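# Set the tonearm tracking force using the stylus gauge

## Task

A freshly mounted cartridge sits on the record player's tonearm and the counterweight has not been adjusted. Use the stylus force gauge on the mat to bring the tracking force into the data-sheet range of 1.8 to 2.2 grams (manual point 7). Finish with the tonearm clamped in its rest and nothing moving, held there without help from the robot. The attempt fails if any of these happens at any time: the robot touches the stylus; the stylus or the cartridge's front end gets pressed firmly; the stylus comes down fast onto something or strikes it; the stylus or cartridge touches the mat, the platter or a fixed part of the player; the counterweight is rotated while the stylus or cartridge is resting on the gauge. Knocking anything off the table also fails it.

## Robot and tools

ROBOT. Two arms, left_arm and right_arm. Each has six revolute joints and a parallel gripper. They face each other across a table. Scene frame: origin at the table centre, table top at z = +0.020 m, +z up, left_arm's base on the +y side. The names left and right do not mean image sides. Base poses: left_arm at (-0.022, +0.512, +0.073) m, quat_wxyz (+0.486, 0, 0, -0.874); right_arm at (-0.058, -0.457, +0.080) m, quat_wxyz (+0.516, 0, 0, +0.857). Gripper fingers point along the hand's +x axis and close along its y axis. The reported hand point lies between the finger pads, 3 to 4 cm behind the tips, and gets less accurate at long reach.

RECORD PLAYER FACTS (manual pictures 1 and 2, via show_instructions). Counterweight: viewed from the player's front, a counterclockwise turn adds tracking force, 3 g per full turn. Its 0 to 3 g ring rotates with it and is read at the line on the stub, but it is not zeroed, so do not trust it. Clamp: press its short outer tail to release; push the hook back over the tube to lock. Cue lever: back raises the lift bar, forward lowers it gently. Gauge: reads the load on its tongue up to 5.00 g and goes blank above. Lowering the arm onto it with the cue lever is safe at any counterweight setting. A valid reading needs the stylus on the tongue, the lift bar clear of the tube, and no gripper touching the tonearm or gauge. Balance: unclamped in its rest, the tube nose rises when force is negative; gripping the counterweight can lift an unclamped tube. So: lift the arm off the gauge before each counterweight turn, read only after cue-lowering with hands off, then return and clamp.

execute_actions. Argument actions is a list with zero or one item. An empty list only returns the current state. An action is {"rows": [...], "steps": n}, n from 1 to 15 (default 15), each step 1/30 s. Each row is one flat list of 14 numbers covering both arms even if one is idle: left_arm's waist, shoulder, elbow, wrist pitch, wrist yaw, wrist roll, opening, then the same seven for right_arm. Joint numbers are absolute target angles in radians, in the same form as the Joint positions line, not offsets. One row is used per step; if there are fewer rows than steps the last one repeats. A wait is {"steps": n} with n up to 300 and no rows. Optional pictures (true/false) chooses whether camera images come back. A rejected call moves nothing.

Joint ranges (rad): waist -3.054 to 3.054, shoulder 0.000 to 3.142, elbow 0.000 to 2.356, wrist pitch -1.571 to 1.571, wrist yaw -1.571 to 1.571, wrist roll -3.142 to 3.142. A target more than 0.010 rad beyond a range end, and further out than the current angle, is refused. Targets past the true end are clipped and reported as "joint sent to its limit". Opening is a scale from -1 to 1: +1 fully open (0.088 m pad gap), empty fingers meet near -0.80; closing from fully open takes at least about 0.5 s.

Motion is rate limited: each step the target stays within about 0.21 rad (waist, shoulder, elbow), 0.213 (wrist pitch), 0.267 (wrist yaw), 0.228 (wrist roll) of the measured angle, and is scaled back if it would put the hand over 70 mm away. Friction may leave joints short of the target, and tiny moves may not happen; check Joint positions after each move. Arms keep moving toward the last row while you reply or wait, until they settle or a step is HELD.

RESULTS. A state line per arm gives end_effector_position (m), end_effector_quat_wxyz and velocities. Joint positions and Joint velocities list each arm's six joints (rad, rad/s) plus pad gap (m). grip_measured is the measured opening on the command scale; to hold something, command clearly below it (lower squeezes harder; readings can be off about 1 mm). "joint command not followed" means a clearance check altered targets; HELD marks steps whose row was not sent. MOTOR HOT warns of heating from 50 °C; at 95 °C an OVER-TEMPERATURE FAULT holds the arm and may cut its power. A torque fault stops the arm 10 s.

Load limits (N m): waist 18, shoulder 22.3, elbow 22.2, wrist pitch 5.86, wrist yaw 5.84, wrist roll 5.48; held weight counts.

zoom_image: camera (cam_head_left, cam_head_right, cam_high, cam_low, cam_left_wrist, cam_right_wrist) and region [x0, y0, x1, y1] in pixels of that camera's last 504x504 image, at most 504 by 504. Calibration (K, distortion, T_world_to_cam) is supplied per camera; wrist camera poses follow the joint readings.

show_instructions shows the reference pages; read_manual(section="licences") returns licence text; finished_scene(scene) ends the scene irreversibly and reports success.

AVOID: touching the stylus, pressing the cartridge nose, letting the stylus drop or hit, turning the counterweight with the stylus on the gauge, arms colliding or pushing hard, fast squeezing closes, dropping or knocking items off the table, and leaving the result dependent on a gripper.

Each tool is called after "Request:" as name([rows], argument=value, ...), one row to a line, values as JSON.

Reference images:

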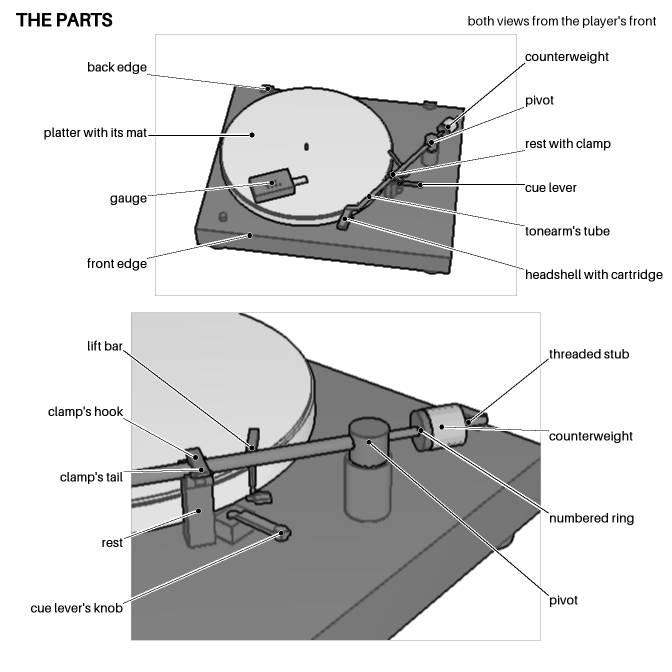

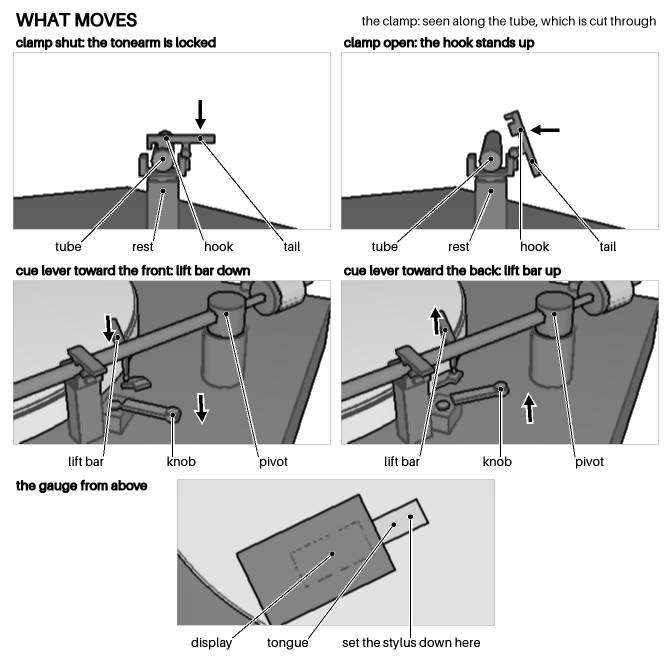

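## Session

Request:
execute_actions(actions=[])

Scene clock: 0.00 s of 12600.00 s.
left_arm: end_effector_position=(+0.2132, +0.1062, +0.3777) grip_measured=+0.834 end_effector_quat_wxyz=(-0.388, +0.821, -0.321, -0.270) end_effector_velocity=(-0.001, +0.003, +0.002) end_effector_angular_velocity=(+0.009, -0.007, -0.003) | right_arm: end_effector_position=(+0.3370, -0.1419, +0.3764) grip_measured=+0.845 end_effector_quat_wxyz=(+0.785, +0.107, +0.292, +0.535) end_effector_velocity=(-0.005, +0.001, +0.001) end_effector_angular_velocity=(+0.010, +0.008, +0.032)
Joint positions: left_arm=[ 0.925  1.95   2.179 -1.147 -0.513 -3.015  0.08 ] | right_arm=[-1.592  1.831  1.677 -0.343 -0.764  0.178  0.08 ]
Joint velocities: left_arm=[-0.002 -0.007 -0.002 -0.007 -0.007  0.007 -0.   ] | right_arm=[-0.002 -0.002 -0.002 -0.007 -0.037 -0.007 -0.   ]
Heat: left arm: hottest waist 32 °C (+0.0 °C/min); right arm: hottest elbow 32 °C (+0.0 °C/min).

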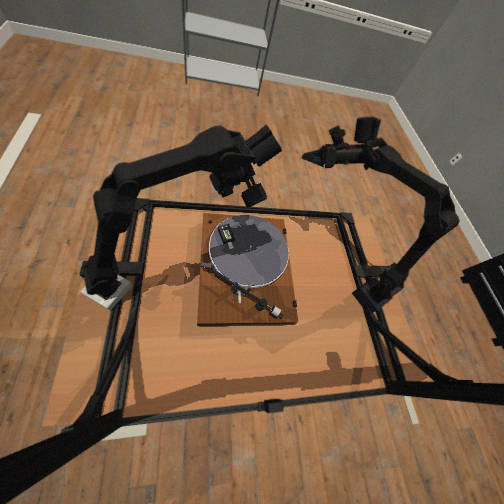

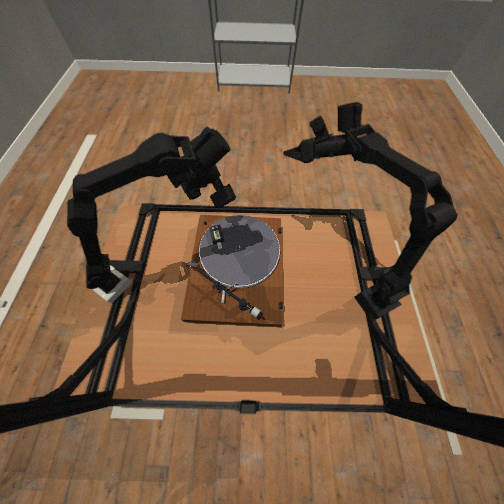

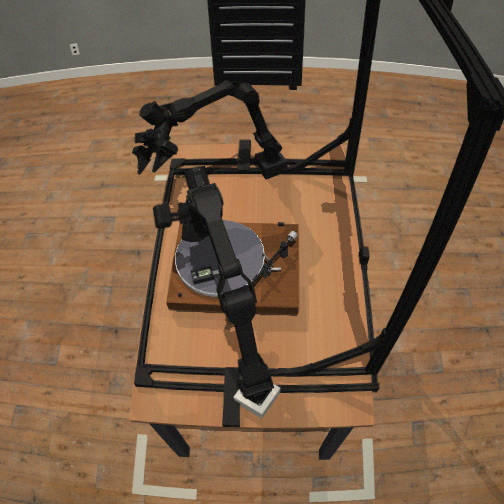

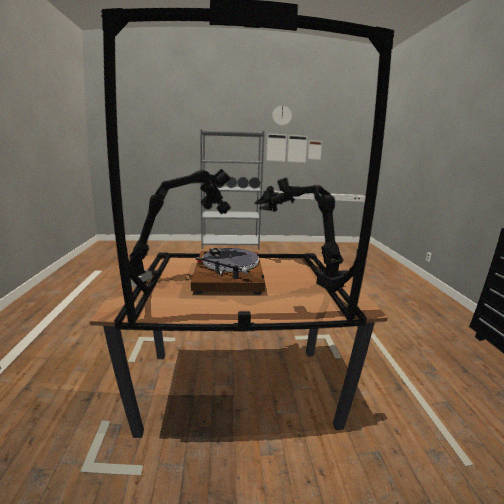

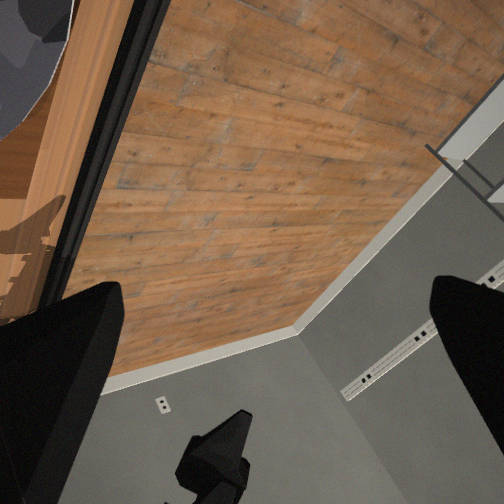

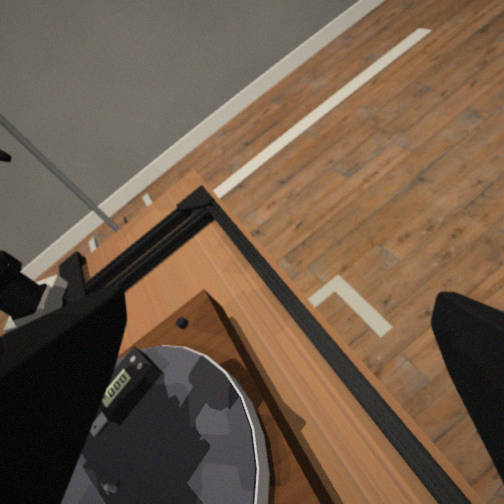

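Request:
zoom_image(camera="cam_head_right", region=[170, 205, 300, 335])

Request:
zoom_image(camera="cam_head_left", region=[185, 205, 315, 335])

Request:
zoom_image(camera="cam_high", region=[160, 205, 310, 325])

Region (170, 205, 300, 335) of cam_head_right's 504x504 image, scaled by 3.877, with more detail than that image has.

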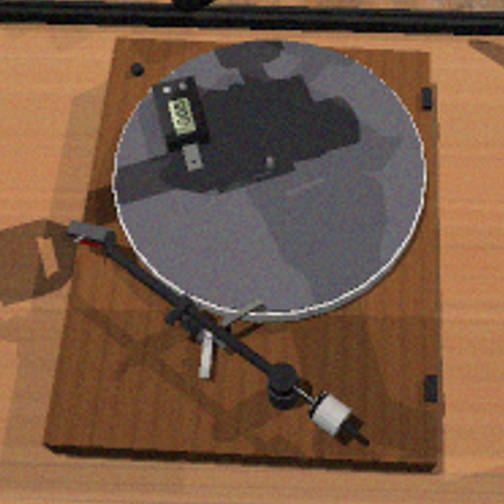

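Region (185, 205, 315, 335) of cam_head_left's 504x504 image, scaled by 3.877, with more detail than that image has.

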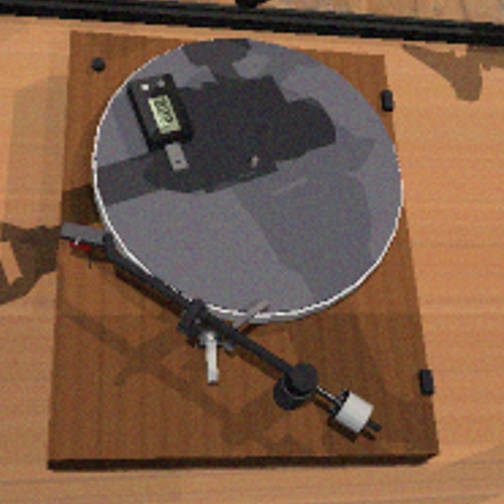

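Region (160, 205, 310, 325) of cam_high's 504x504 image, scaled by 3.360, with more detail than that image has; it fills the top 403 rows of this view, and the rest is white.

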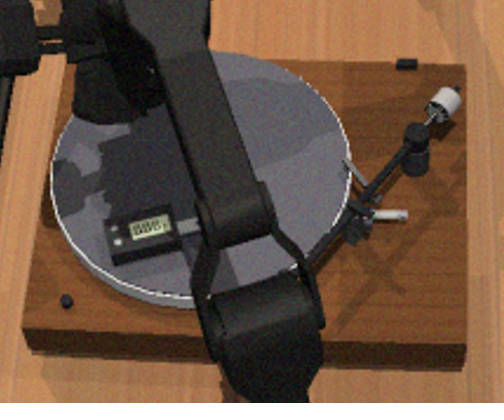

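Request:
execute_actions([
  {"rows": [[0.537,1.826,1.879,-1.275,0,0,1,-1.592,1.831,1.677,-0.343,-0.764,0.178,1]], "steps": 15},
], pictures=false)

Request:
execute_actions([
  {"steps": 60},
])

Scene clock: 42.00 s of 12600.00 s.
left_arm: end_effector_position=(-0.0313, +0.1043, +0.2966) grip_measured=+0.996 end_effector_quat_wxyz=(-0.615, +0.352, -0.695, -0.122) end_effector_velocity=(-0.041, +0.024, +0.014) end_effector_angular_velocity=(+0.005, -0.551, -1.952) | right_arm: end_effector_position=(+0.3370, -0.1419, +0.3764) grip_measured=+1.000 end_effector_quat_wxyz=(+0.785, +0.107, +0.292, +0.535) end_effector_velocity=(-0.001, -0.000, -0.003) end_effector_angular_velocity=(-0.010, +0.003, -0.001)
Joint positions: left_arm=[ 0.53   1.847  1.893 -1.271 -0.014 -2.291  0.088] | right_arm=[-1.592  1.831  1.677 -0.343 -0.764  0.178  0.088]
Joint velocities: left_arm=[-0.056 -0.09  -0.061 -0.022  0.125  1.971  0.   ] | right_arm=[ 0.002 -0.002 -0.007 -0.007  0.007 -0.007  0.   ]
Heat: left arm: hottest shoulder 41 °C (+12.9 °C/min); right arm: hottest shoulder 37 °C (+7.1 °C/min).
Steps of this call (steps 1 to 90: nothing new was sent; then 38.50 s passed at rest; steps 91 to 105: all 15 steps of this action). Readings (joint positions):
91: left_arm=[0.920 1.941 2.160 -1.149 -0.487 -2.988] | right_arm=[-1.592 1.831 1.677 -0.343 -0.764 0.178]
92: left_arm=[0.902 1.925 2.131 -1.177 -0.445 -2.952] | right_arm=[-1.592 1.831 1.677 -0.343 -0.764 0.178]
94: left_arm=[0.843 1.898 2.070 -1.208 -0.360 -2.882] | right_arm=[-1.592 1.831 1.677 -0.343 -0.764 0.178]
98: left_arm=[0.704 1.873 1.977 -1.241 -0.186 -2.734] | right_arm=[-1.592 1.831 1.677 -0.343 -0.764 0.178]
105: the state above

Scene clock: 44.00 s of 12600.00 s.
left_arm: end_effector_position=(-0.0304, +0.1067, +0.2993) grip_measured=+0.997 end_effector_quat_wxyz=(+0.575, +0.409, +0.402, -0.584) end_effector_velocity=(+0.000, +0.002, -0.000) end_effector_angular_velocity=(+0.007, -0.010, -0.007) | right_arm: end_effector_position=(+0.3370, -0.1419, +0.3764) grip_measured=+1.000 end_effector_quat_wxyz=(+0.785, +0.107, +0.292, +0.535) end_effector_velocity=(+0.001, -0.002, +0.002) end_effector_angular_velocity=(+0.001, -0.025, +0.007)
Joint positions: left_arm=[ 0.536  1.836  1.888 -1.274 -0.002 -0.004  0.088] | right_arm=[-1.592  1.831  1.677 -0.343 -0.764  0.178  0.088]
Joint velocities: left_arm=[-0.002 -0.002 -0.002 -0.007 -0.007  0.007 -0.   ] | right_arm=[-0.007 -0.002 -0.002  0.007 -0.007 -0.022  0.   ]
Heat: left arm: hottest shoulder 41 °C (+12.3 °C/min); right arm: hottest shoulder 37 °C (+6.8 °C/min).
Steps of this call (steps 1 to 60: the robot went on to your last target). Readings (joint positions):
1: left_arm=[0.530 1.844 1.892 -1.272 -0.011 -2.225] | right_arm=[-1.592 1.831 1.677 -0.343 -0.764 0.178]
2: left_arm=[0.531 1.841 1.891 -1.273 -0.009 -2.159] | right_arm=[-1.592 1.831 1.677 -0.343 -0.764 0.178]
4: left_arm=[0.535 1.837 1.891 -1.273 -0.006 -2.029] | right_arm=[-1.592 1.831 1.677 -0.343 -0.764 0.178]
8: left_arm=[0.536 1.836 1.890 -1.273 -0.003 -1.768] | right_arm=[-1.592 1.831 1.677 -0.343 -0.764 0.178]
60: the state above
All arms were judged still, so your last target was given up. Only a new action makes them travel on or press farther. Fingers that are still opening or closing keep moving.
camera_calibration (this result's frames):
cam_left_wrist: T_world_to_cam=[[-0.998308, 0.0496626, 0.0302315, -0.0365896], [0.0506306, 0.9982, 0.0321417, -0.0932449], [-0.0285808, 0.033618, -0.999026, 0.373851], [0, 0, 0, 1]] pos_world=[-0.0211216, 0.0823261, 0.37759]

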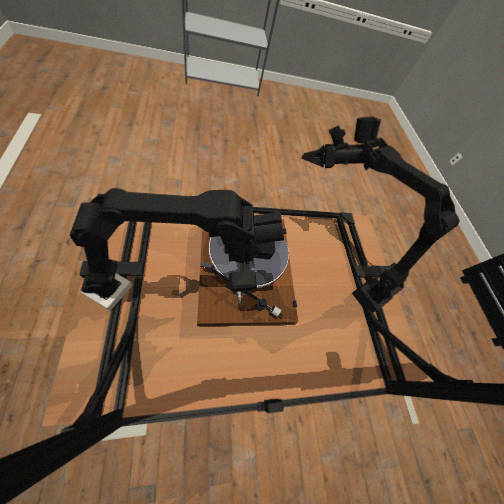

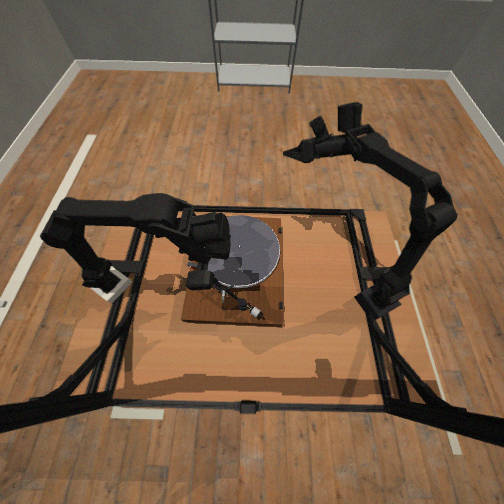

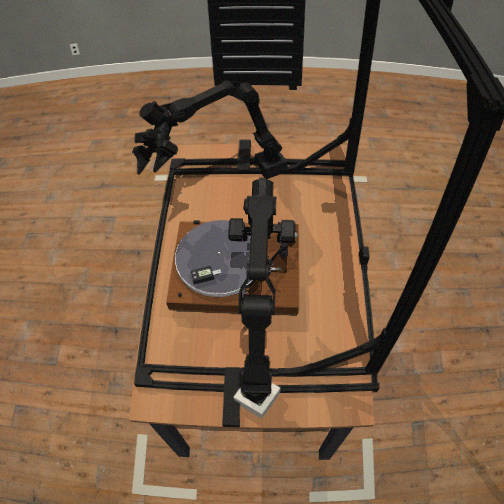

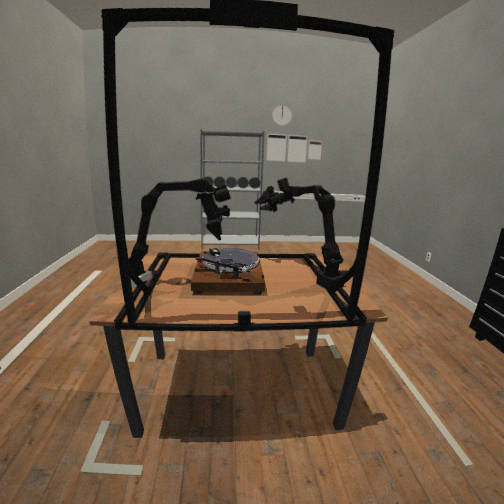

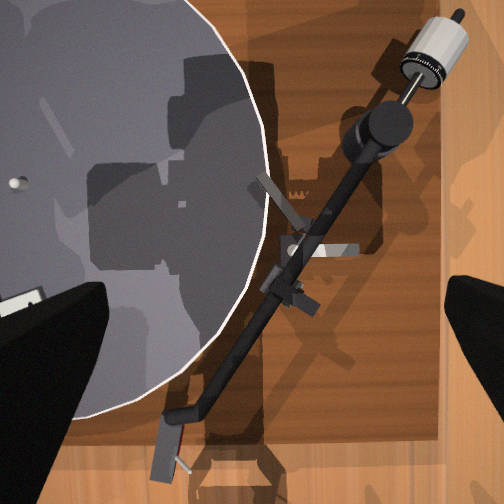

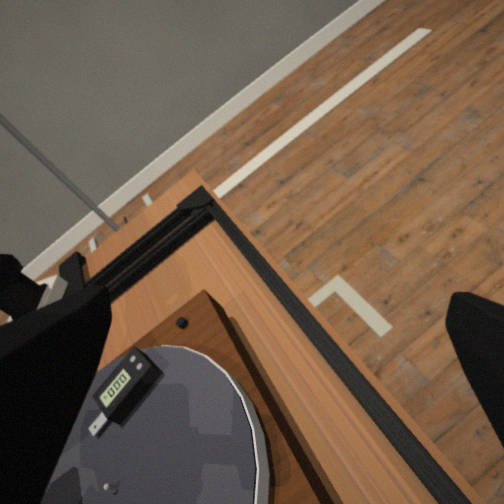

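Request:
execute_actions([
  {"rows": [[0.36,1.826,1.879,-1.275,0,0,1,-1.592,1.831,1.677,-0.343,-0.764,0.178,1]], "steps": 15},
], pictures=false)

Request:
execute_actions([
  {"steps": 15},
])

Scene clock: 46.57 s of 12600.00 s.
left_arm: end_effector_position=(-0.1023, +0.1146, +0.2994) grip_measured=+0.997 end_effector_quat_wxyz=(+0.520, +0.442, +0.365, -0.634) end_effector_velocity=(-0.001, +0.002, -0.000) end_effector_angular_velocity=(+0.005, -0.011, -0.012) | right_arm: end_effector_position=(+0.3370, -0.1419, +0.3764) grip_measured=+1.000 end_effector_quat_wxyz=(+0.785, +0.107, +0.292, +0.535) end_effector_velocity=(+0.001, -0.002, -0.001) end_effector_angular_velocity=(-0.008, -0.002, -0.006)
Joint positions: left_arm=[ 0.359  1.835  1.888 -1.274  0.002 -0.004  0.088] | right_arm=[-1.592  1.831  1.677 -0.343 -0.764  0.178  0.088]
Joint velocities: left_arm=[-0.007 -0.002 -0.002 -0.007 -0.007  0.007 -0.   ] | right_arm=[-0.002 -0.002 -0.002 -0.007  0.007 -0.007  0.   ]
Heat: left arm: hottest shoulder 42 °C (+12.9 °C/min); right arm: hottest shoulder 38 °C (+7.7 °C/min).
Steps of this call (steps 1 to 62: nothing new was sent; steps 63 to 77: all 15 steps of this action). Readings (joint positions):
63: left_arm=[0.526 1.835 1.888 -1.274 -0.010 -0.004] | right_arm=[-1.592 1.831 1.677 -0.343 -0.764 0.178]
64: left_arm=[0.496 1.835 1.888 -1.274 -0.012 -0.004] | right_arm=[-1.592 1.831 1.677 -0.343 -0.764 0.178]
66: left_arm=[0.418 1.835 1.888 -1.274 -0.000 -0.004] | right_arm=[-1.592 1.831 1.677 -0.343 -0.764 0.178]
70: left_arm=[0.349 1.835 1.888 -1.274 0.004 -0.004] | right_arm=[-1.592 1.831 1.677 -0.343 -0.764 0.178]
77: the state above

Scene clock: 47.07 s of 12600.00 s.
left_arm: end_effector_position=(-0.1023, +0.1147, +0.2993) grip_measured=+0.997 end_effector_quat_wxyz=(+0.520, +0.442, +0.365, -0.633) end_effector_velocity=(+0.001, +0.005, -0.001) end_effector_angular_velocity=(+0.020, -0.014, -0.007) | right_arm: end_effector_position=(+0.3370, -0.1419, +0.3764) grip_measured=+1.000 end_effector_quat_wxyz=(+0.785, +0.107, +0.292, +0.535) end_effector_velocity=(-0.002, -0.002, +0.002) end_effector_angular_velocity=(-0.004, -0.016, +0.012)
Joint positions: left_arm=[ 0.359  1.835  1.888 -1.274  0.002 -0.004  0.088] | right_arm=[-1.592  1.831  1.677 -0.343 -0.764  0.178  0.088]
Joint velocities: left_arm=[-0.002 -0.002 -0.002 -0.022 -0.007  0.007 -0.   ] | right_arm=[-0.002 -0.007 -0.002 -0.007 -0.007 -0.022  0.   ]
Heat: left arm: hottest shoulder 42 °C (+12.7 °C/min); right arm: hottest shoulder 38 °C (+7.6 °C/min).
Steps of this call (steps 1 to 15: the robot went on to your last target). Readings (joint positions):
1: left_arm=[0.359 1.835 1.888 -1.274 0.002 -0.004] | right_arm=[-1.592 1.831 1.677 -0.343 -0.764 0.178]
2: left_arm=[0.359 1.835 1.888 -1.274 0.002 -0.004] | right_arm=[-1.592 1.831 1.677 -0.343 -0.764 0.178]
4: left_arm=[0.359 1.835 1.888 -1.274 0.002 -0.004] | right_arm=[-1.592 1.831 1.677 -0.343 -0.764 0.178]
8: left_arm=[0.359 1.835 1.888 -1.274 0.002 -0.004] | right_arm=[-1.592 1.831 1.677 -0.343 -0.764 0.178]
15: the state above
All arms were judged still, so your last target was given up. Only a new action makes them travel on or press farther. Fingers that are still opening or closing keep moving.
camera_calibration (this result's frames):
cam_left_wrist: T_world_to_cam=[[-0.97336, 0.226867, 0.0331928, -0.127407], [0.227912, 0.973154, 0.0320488, -0.0765181], [-0.025031, 0.03876, -0.998935, 0.371301], [0, 0, 0, 1]] pos_world=[-0.0972795, 0.0889767, 0.377587]

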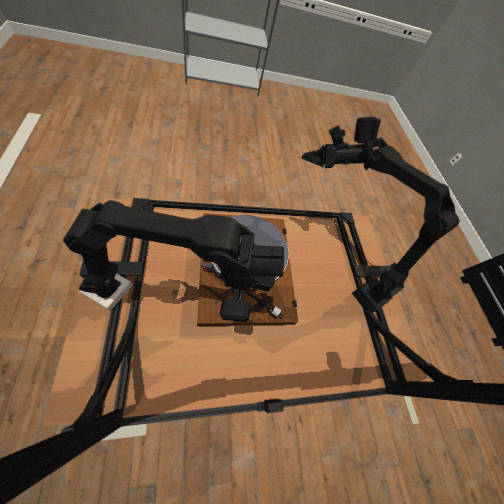

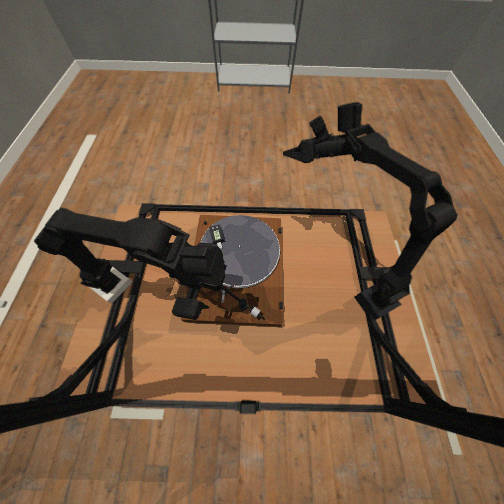

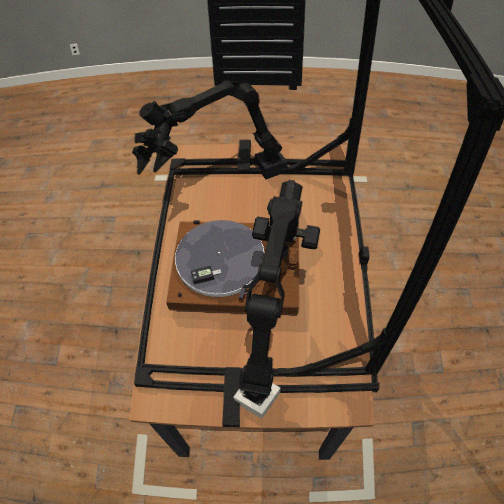

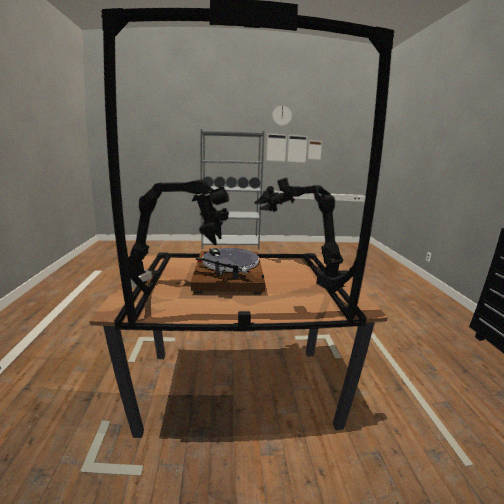

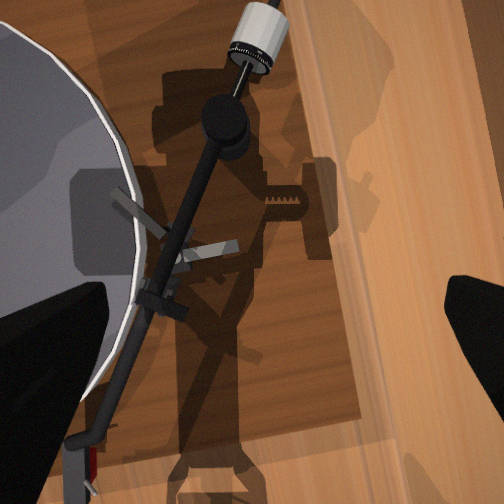

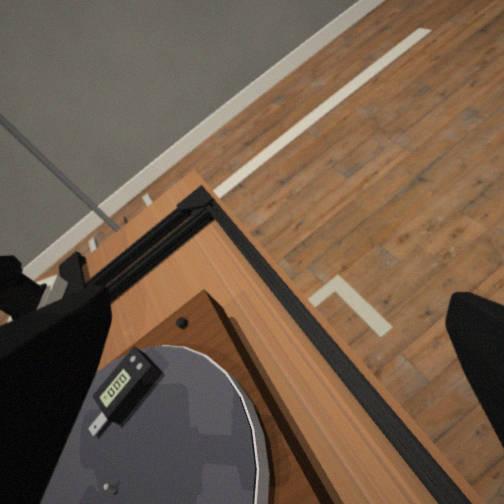

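Request:
execute_actions([
  {"rows": [[0.36,1.1,0.8,-1.275,0,0,1,-0.5,1.1,0.8,-1.275,0,0,1]], "steps": 15},
], pictures=false)

Scene clock: 54.80 s of 12600.00 s.
left_arm: end_effector_position=(-0.0616, +0.3179, +0.2406) grip_measured=+0.997 end_effector_quat_wxyz=(+0.494, +0.483, +0.399, -0.603) end_effector_velocity=(+0.057, +0.291, -0.487) end_effector_angular_velocity=(+1.541, -0.303, -0.011) | right_arm: end_effector_position=(+0.0742, -0.1956, +0.2632) grip_measured=+1.000 end_effector_quat_wxyz=(+0.717, -0.239, +0.468, +0.458) end_effector_velocity=(-0.519, -0.332, -0.201) end_effector_angular_velocity=(-1.278, +0.118, +1.065)
Joint positions: left_arm=[ 0.359  1.108  1.03  -1.276  0.002 -0.003  0.088] | right_arm=[-1.002  1.276  1.12  -0.949 -0.09   0.013  0.088]
Joint velocities: left_arm=[-0.002 -0.115 -1.722  0.037  0.007  0.007 -0.   ] | right_arm=[ 1.272 -1.194 -1.145 -1.223  0.564 -0.051  0.   ]
Heat: left arm: hottest shoulder 43 °C (+12.0 °C/min); right arm: hottest shoulder 38 °C (+6.6 °C/min).
Steps of this call (steps 1 to 90: nothing new was sent; then 4.23 s passed at rest; steps 91 to 105: all 15 steps of this action). Readings (joint positions):
91: left_arm=[0.359 1.798 1.843 -1.247 0.002 -0.003] | right_arm=[-1.581 1.808 1.655 -0.364 -0.711 0.149]
92: left_arm=[0.359 1.753 1.780 -1.262 0.002 -0.004] | right_arm=[-1.556 1.775 1.617 -0.418 -0.652 0.121]
94: left_arm=[0.359 1.642 1.651 -1.281 0.002 -0.004] | right_arm=[-1.479 1.702 1.536 -0.500 -0.557 0.080]
98: left_arm=[0.359 1.392 1.421 -1.274 0.002 -0.003] | right_arm=[-1.301 1.551 1.385 -0.662 -0.358 0.037]
105: the state above

Request:
execute_actions([
  {"rows": [[0.36,1.6,1.6,-1.39,0,0.43,-1,-0.5,1.1,0.8,-1.275,0,0,1]], "steps": 15},
], pictures=false)

Request:
execute_actions([
  {"rows": [[0.453,2.037,1.86,-1.394,0,0.43,-1,-0.5,1.1,0.8,-1.275,0,0,1]], "steps": 15},
], pictures=false)

Request:
execute_actions([
  {"steps": 20},
])

Scene clock: 91.87 s of 12600.00 s.
left_arm: end_effector_position=(-0.0826, +0.2112, +0.2788) grip_measured=-0.776 end_effector_quat_wxyz=(+0.367, +0.591, +0.279, -0.662) end_effector_velocity=(-0.012, -0.061, +0.161) end_effector_angular_velocity=(-0.517, +0.090, -0.037) | right_arm: end_effector_position=(-0.0565, -0.3030, +0.1875) grip_measured=+1.000 end_effector_quat_wxyz=(+0.504, -0.493, +0.506, +0.497) end_effector_velocity=(-0.003, -0.002, -0.000) end_effector_angular_velocity=(-0.007, +0.022, -0.024)
Joint positions: left_arm=[ 0.36   1.591  1.565 -1.384  0.001  0.422  0.001] | right_arm=[-0.502  1.105  0.809 -1.273 -0.005  0.004  0.088]
Joint velocities: left_arm=[-0.002 -0.076  0.501 -0.051 -0.007  0.037 -0.175] | right_arm=[-0.002 -0.002 -0.002 -0.007 -0.022  0.022  0.   ]
Heat: left arm: hottest shoulder 38 °C (-1.0 °C/min); right arm: hottest elbow 36 °C (+0.0 °C/min).
Steps of this call (steps 1 to 30: the robot went on to your last target; steps 31 to 90: nothing new was sent; then 33.57 s passed at rest; steps 91 to 105: all 15 steps of this action). Readings (joint positions):
91: left_arm=[0.359 1.142 0.845 -1.320 0.001 0.054] | right_arm=[-0.502 1.105 0.809 -1.273 -0.005 0.004]
92: left_arm=[0.359 1.198 0.899 -1.355 0.001 0.124] | right_arm=[-0.502 1.105 0.809 -1.273 -0.005 0.004]
94: left_arm=[0.359 1.322 1.020 -1.356 0.001 0.255] | right_arm=[-0.502 1.105 0.809 -1.273 -0.005 0.004]
98: left_arm=[0.360 1.533 1.257 -1.379 0.001 0.386] | right_arm=[-0.502 1.105 0.809 -1.273 -0.005 0.004]
105: the state above

Scene clock: 92.37 s of 12600.00 s.
left_arm: end_effector_position=(-0.0625, +0.1262, +0.2029) grip_measured=-0.799 end_effector_quat_wxyz=(+0.345, +0.618, +0.359, -0.608) end_effector_velocity=(+0.001, -0.018, +0.063) end_effector_angular_velocity=(-0.199, -0.002, +0.004) | right_arm: end_effector_position=(-0.0565, -0.3030, +0.1875) grip_measured=+1.000 end_effector_quat_wxyz=(+0.504, -0.493, +0.506, +0.497) end_effector_velocity=(+0.002, -0.002, -0.001) end_effector_angular_velocity=(-0.012, -0.007, +0.015)
Joint positions: left_arm=[ 0.453  2.047  1.846 -1.393 -0.     0.426  0.   ] | right_arm=[-0.502  1.105  0.809 -1.273 -0.005  0.004  0.088]
Joint velocities: left_arm=[-0.002 -0.1    0.105 -0.007 -0.022 -0.007  0.   ] | right_arm=[-0.007  0.002 -0.002 -0.007  0.007 -0.022  0.   ]
Heat: left arm: hottest shoulder 38 °C (-2.0 °C/min); right arm: hottest elbow 36 °C (+0.0 °C/min).
Steps of this call (steps 1 to 15: all 15 steps of this action). Readings (joint positions):
1: left_arm=[0.367 1.620 1.611 -1.412 0.005 0.424] | right_arm=[-0.502 1.105 0.809 -1.273 -0.005 0.004]
2: left_arm=[0.387 1.663 1.673 -1.409 0.006 0.425] | right_arm=[-0.502 1.105 0.809 -1.273 -0.005 0.004]
4: left_arm=[0.425 1.769 1.781 -1.377 0.001 0.425] | right_arm=[-0.502 1.105 0.809 -1.273 -0.005 0.004]
8: left_arm=[0.453 1.965 1.839 -1.389 -0.000 0.425] | right_arm=[-0.502 1.105 0.809 -1.273 -0.005 0.004]
15: the state above

Scene clock: 93.03 s of 12600.00 s.
left_arm: end_effector_position=(-0.0626, +0.1252, +0.2062) grip_measured=-0.799 end_effector_quat_wxyz=(+0.348, +0.616, +0.356, -0.611) end_effector_velocity=(-0.002, -0.001, +0.002) end_effector_angular_velocity=(-0.011, +0.009, -0.010) | right_arm: end_effector_position=(-0.0565, -0.3030, +0.1875) grip_measured=+1.000 end_effector_quat_wxyz=(+0.504, -0.493, +0.506, +0.497) end_effector_velocity=(+0.000, -0.001, +0.001) end_effector_angular_velocity=(-0.002, +0.007, +0.000)
Joint positions: left_arm=[ 0.453  2.042  1.851 -1.393 -0.     0.426  0.   ] | right_arm=[-0.502  1.105  0.809 -1.273 -0.005  0.004  0.088]
Joint velocities: left_arm=[-0.002 -0.007 -0.002  0.007  0.007  0.007  0.   ] | right_arm=[-0.007 -0.002  0.002 -0.007 -0.007 -0.007  0.   ]
Heat: left arm: hottest shoulder 38 °C (-2.0 °C/min); right arm: hottest elbow 36 °C (+0.0 °C/min).
Steps of this call (steps 1 to 15: the robot went on to your last target; steps 16 to 20: nothing new was sent). Readings (joint positions):
1: left_arm=[0.453 2.044 1.849 -1.393 -0.000 0.426] | right_arm=[-0.502 1.105 0.809 -1.273 -0.005 0.004]
2: left_arm=[0.453 2.043 1.850 -1.393 -0.000 0.426] | right_arm=[-0.502 1.105 0.809 -1.273 -0.005 0.004]
4: left_arm=[0.453 2.043 1.851 -1.393 -0.000 0.426] | right_arm=[-0.502 1.105 0.809 -1.273 -0.005 0.004]
8: left_arm=[0.453 2.042 1.851 -1.393 -0.000 0.426] | right_arm=[-0.502 1.105 0.809 -1.273 -0.005 0.004]
20: the state above
All arms were judged still, so your last target was given up. Only a new action makes them travel on or press farther. Fingers that are still opening or closing keep moving.
camera_calibration (this result's frames):
cam_left_wrist: T_world_to_cam=[[-0.851361, 0.522586, 0.0457014, -0.120003], [0.49803, 0.777833, 0.383331, -0.123852], [0.164775, 0.349113, -0.92248, 0.236124], [0, 0, 0, 1]] pos_world=[-0.079391, 0.0766138, 0.27078]
cam_right_wrist: T_world_to_cam=[[0.999945, 0.00810794, 0.00664926, 0.0656633], [0.00496164, -0.924498, 0.381156, -0.325249], [0.00923761, -0.381102, -0.924487, 0.134808], [0, 0, 0, 1]] pos_world=[-0.0652912, -0.249849, 0.248162]

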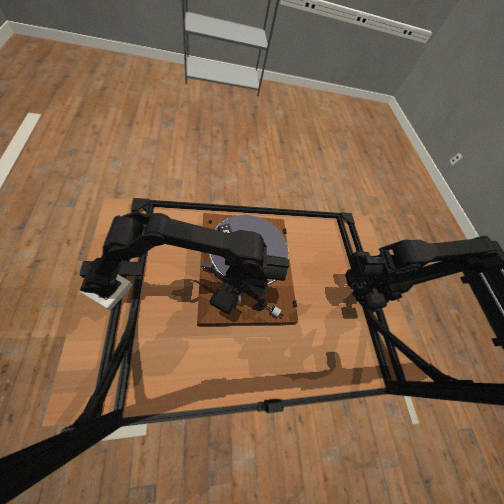

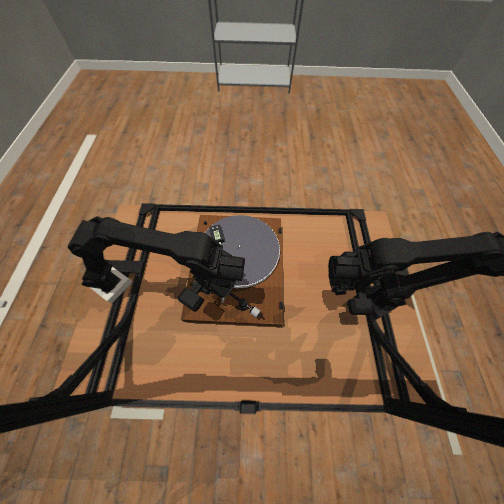

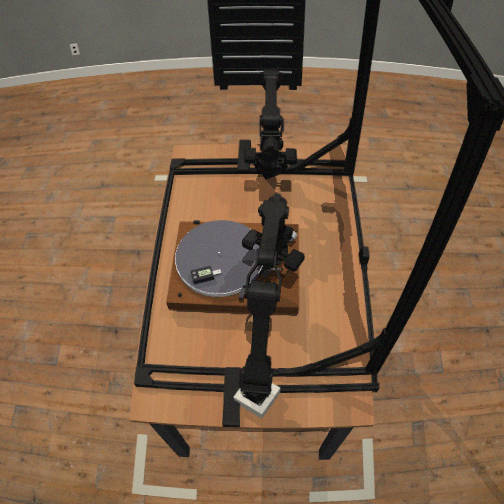

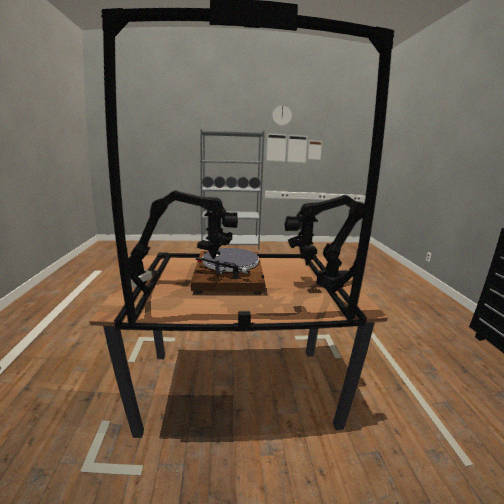

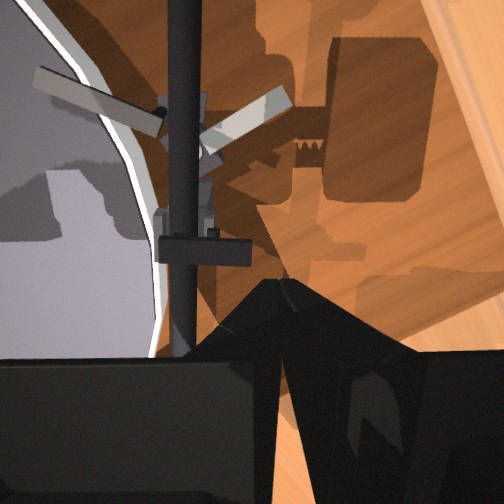

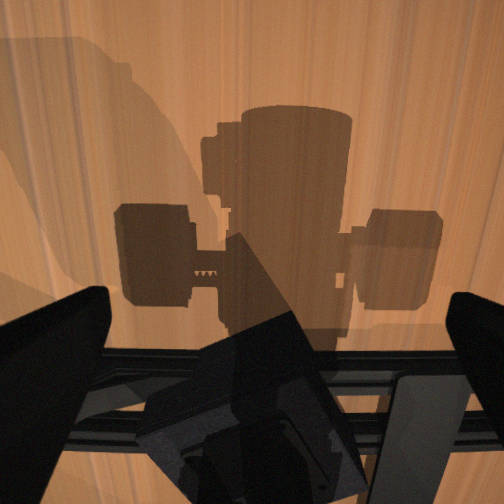

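Request:
execute_actions([
  {"rows": [[0.473,2.033,1.84,-1.37,0,0.43,-1,-0.5,1.1,0.8,-1.275,0,0,1],[0.473,2.033,1.83,-1.36,0,0.43,-1,-0.5,1.1,0.8,-1.275,0,0,1],[0.473,2.033,1.82,-1.35,0,0.43,-1,-0.5,1.1,0.8,-1.275,0,0,1],[0.473,2.033,1.81,-1.34,0,0.43,-1,-0.5,1.1,0.8,-1.275,0,0,1],[0.473,2.033,1.80,-1.33,0,0.43,-1,-0.5,1.1,0.8,-1.275,0,0,1],[0.473,2.033,1.79,-1.32,0,0.43,-1,-0.5,1.1,0.8,-1.275,0,0,1],[0.473,2.033,1.78,-1.31,0,0.43,-1,-0.5,1.1,0.8,-1.275,0,0,1],[0.473,2.033,1.77,-1.30,0,0.43,-1,-0.5,1.1,0.8,-1.275,0,0,1]], "steps": 15},
])

Scene clock: 100.13 s of 12600.00 s.
left_arm: end_effector_position=(-0.0559, +0.1201, +0.1885) grip_measured=-0.799 end_effector_quat_wxyz=(+0.359, +0.609, +0.356, -0.611) end_effector_velocity=(+0.000, -0.001, +0.000) end_effector_angular_velocity=(-0.008, -0.007, +0.005) | right_arm: end_effector_position=(-0.0565, -0.3031, +0.1875) grip_measured=+1.000 end_effector_quat_wxyz=(+0.504, -0.493, +0.506, +0.497) end_effector_velocity=(-0.001, -0.002, -0.001) end_effector_angular_velocity=(-0.012, +0.007, +0.020)
Joint positions: left_arm=[ 0.471  2.042  1.781 -1.303 -0.     0.426  0.   ] | right_arm=[-0.502  1.105  0.809 -1.273 -0.005  0.004  0.088]
Joint velocities: left_arm=[-0.002 -0.002 -0.002  0.007 -0.007 -0.007  0.   ] | right_arm=[-0.002  0.002 -0.002 -0.007 -0.007 -0.022  0.   ]
Heat: left arm: hottest shoulder 40 °C (-1.0 °C/min); right arm: hottest elbow 36 °C (-1.0 °C/min).
Steps of this call (steps 1 to 90: nothing new was sent; then 3.60 s passed at rest; steps 91 to 105: all 15 steps of this action). Readings (joint positions):
91: left_arm=[0.454 2.042 1.851 -1.391 -0.000 0.426] | right_arm=[-0.502 1.105 0.809 -1.273 -0.005 0.004]
92: left_arm=[0.456 2.042 1.850 -1.383 -0.000 0.426] | right_arm=[-0.502 1.105 0.809 -1.273 -0.005 0.004]
94: left_arm=[0.463 2.042 1.841 -1.362 -0.000 0.426] | right_arm=[-0.502 1.105 0.809 -1.273 -0.005 0.004]
98: left_arm=[0.471 2.042 1.804 -1.325 -0.000 0.426] | right_arm=[-0.502 1.105 0.809 -1.273 -0.005 0.004]
105: the state above
camera_calibration (this result's frames):
cam_left_wrist: T_world_to_cam=[[-0.860718, 0.507714, 0.037291, -0.107984], [0.484325, 0.794096, 0.367206, -0.116167], [0.156823, 0.334122, -0.929392, 0.223145], [0, 0, 0, 1]] pos_world=[-0.0716756, 0.0725155, 0.254073]
cam_right_wrist: T_world_to_cam=[[0.999945, 0.00811047, 0.00664009, 0.0656685], [0.00496396, -0.924352, 0.381508, -0.325316], [0.00923199, -0.381454, -0.924342, 0.134551], [0, 0, 0, 1]] pos_world=[-0.0652922, -0.249914, 0.248045]

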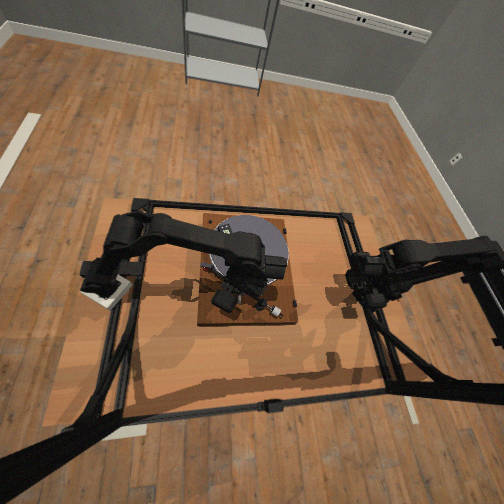

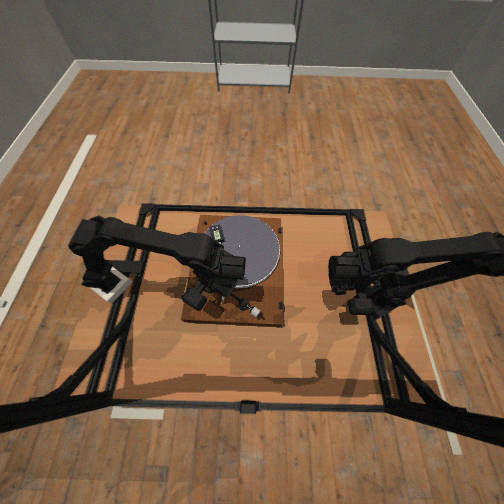

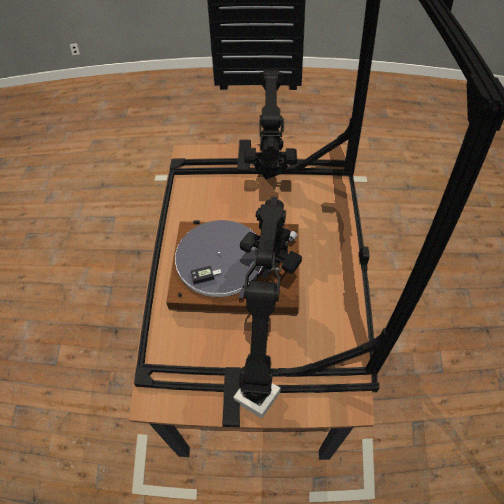

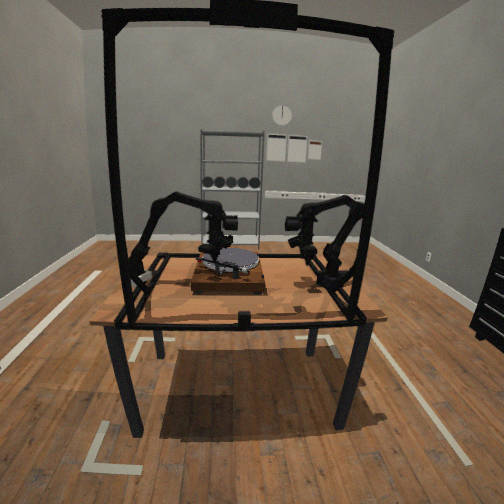

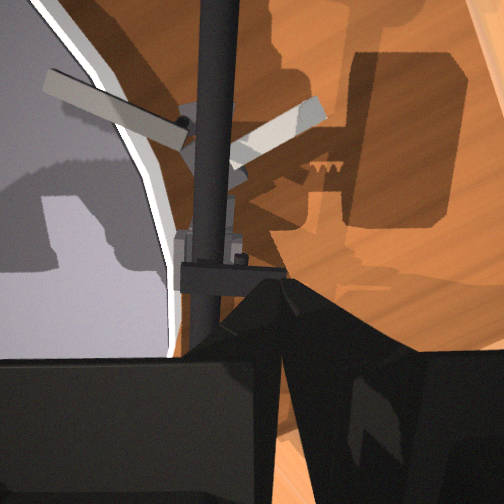

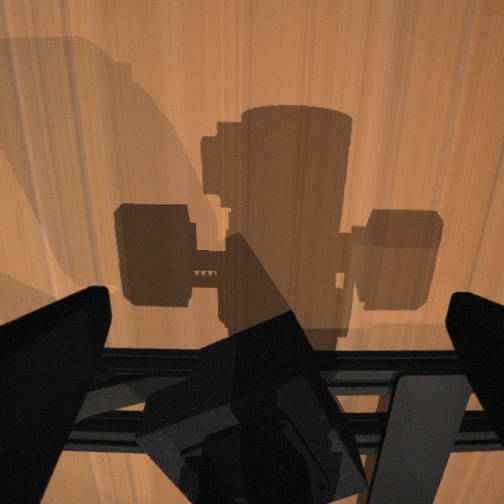

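Request:
execute_actions([
  {"rows": [[0.473,2.033,1.762,-1.295,0,0.43,-1,-0.5,1.1,0.8,-1.275,0,0,1],[0.473,2.033,1.755,-1.288,0,0.43,-1,-0.5,1.1,0.8,-1.275,0,0,1],[0.473,2.033,1.748,-1.281,0,0.43,-1,-0.5,1.1,0.8,-1.275,0,0,1],[0.473,2.033,1.741,-1.274,0,0.43,-1,-0.5,1.1,0.8,-1.275,0,0,1],[0.473,2.033,1.734,-1.267,0,0.43,-1,-0.5,1.1,0.8,-1.275,0,0,1],[0.473,2.033,1.727,-1.26,0,0.43,-1,-0.5,1.1,0.8,-1.275,0,0,1],[0.473,2.033,1.72,-1.253,0,0.43,-1,-0.5,1.1,0.8,-1.275,0,0,1],[0.473,2.033,1.713,-1.246,0,0.43,-1,-0.5,1.1,0.8,-1.275,0,0,1],[0.473,2.033,1.706,-1.24,0,0.43,-1,-0.5,1.1,0.8,-1.275,0,0,1],[0.473,2.033,1.70,-1.235,0,0.43,-1,-0.5,1.1,0.8,-1.275,0,0,1]], "steps": 15},
])

Scene clock: 107.07 s of 12600.00 s.
left_arm: end_effector_position=(-0.0558, +0.1213, +0.1815) grip_measured=-0.799 end_effector_quat_wxyz=(+0.364, +0.605, +0.350, -0.615) end_effector_velocity=(+0.000, +0.003, -0.005) end_effector_angular_velocity=(+0.002, -0.008, -0.024) | right_arm: end_effector_position=(-0.0565, -0.3032, +0.1874) grip_measured=+1.000 end_effector_quat_wxyz=(+0.504, -0.493, +0.506, +0.497) end_effector_velocity=(-0.002, -0.002, -0.001) end_effector_angular_velocity=(-0.012, +0.007, +0.024)
Joint positions: left_arm=[ 0.471  2.022  1.723 -1.248  0.     0.427  0.   ] | right_arm=[-0.502  1.104  0.808 -1.273 -0.005  0.004  0.088]
Joint velocities: left_arm=[-0.002 -0.007 -0.032  0.022 -0.007  0.022  0.   ] | right_arm=[ 0.002  0.002 -0.002 -0.007 -0.007 -0.022  0.   ]
Heat: left arm: hottest shoulder 42 °C (+0.0 °C/min); right arm: hottest elbow 36 °C (-2.0 °C/min).
Steps of this call (steps 1 to 15: the robot went on to your last target; steps 16 to 90: nothing new was sent; then 3.43 s passed at rest; steps 91 to 105: all 15 steps of this action). Readings (joint positions):
91: left_arm=[0.471 2.041 1.778 -1.300 -0.000 0.426] | right_arm=[-0.502 1.104 0.808 -1.273 -0.005 0.004]
92: left_arm=[0.471 2.041 1.775 -1.297 -0.000 0.426] | right_arm=[-0.502 1.104 0.808 -1.273 -0.005 0.004]
94: left_arm=[0.471 2.041 1.766 -1.288 -0.000 0.426] | right_arm=[-0.502 1.104 0.808 -1.273 -0.005 0.004]
98: left_arm=[0.471 2.034 1.745 -1.269 0.000 0.426] | right_arm=[-0.502 1.104 0.808 -1.273 -0.005 0.004]
105: the state above
camera_calibration (this result's frames):
cam_left_wrist: T_world_to_cam=[[-0.860263, 0.508986, 0.0296889, -0.107026], [0.48563, 0.800271, 0.351753, -0.112414], [0.155278, 0.317018, -0.935622, 0.219377], [0, 0, 0, 1]] pos_world=[-0.0715433, 0.0748898, 0.247973]
cam_right_wrist: T_world_to_cam=[[0.999945, 0.00811047, 0.00664009, 0.065671], [0.00496396, -0.924352, 0.381508, -0.325382], [0.00923199, -0.381454, -0.924342, 0.134474], [0, 0, 0, 1]] pos_world=[-0.0652937, -0.250004, 0.248]

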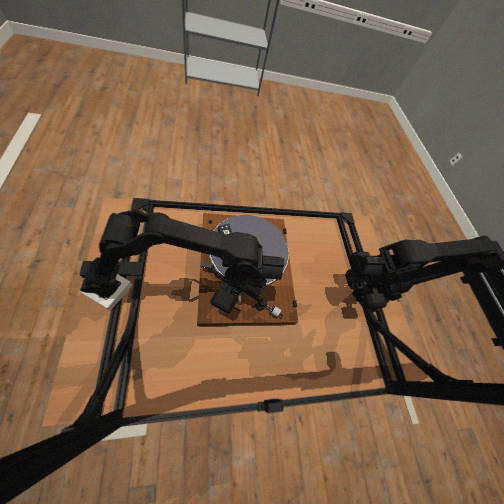

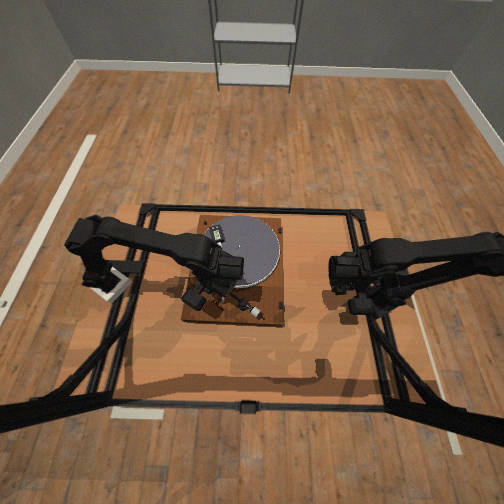

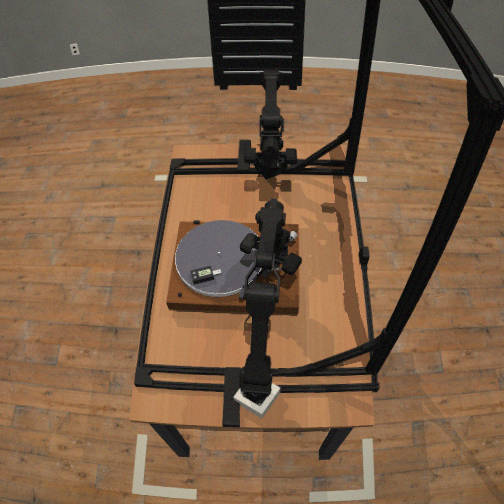

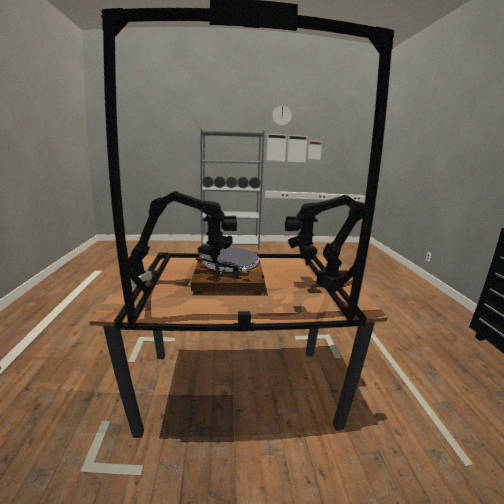

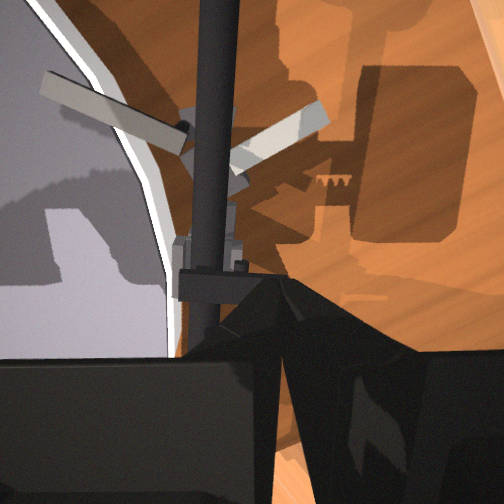

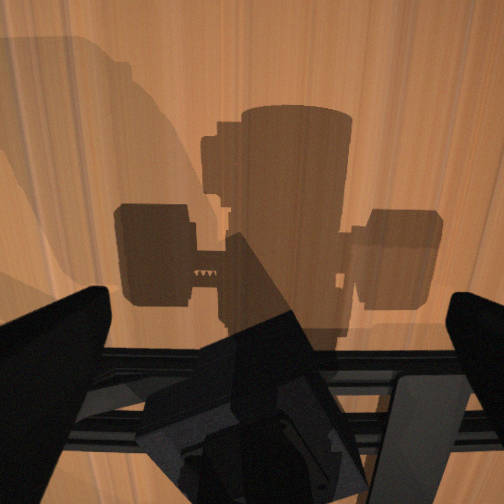

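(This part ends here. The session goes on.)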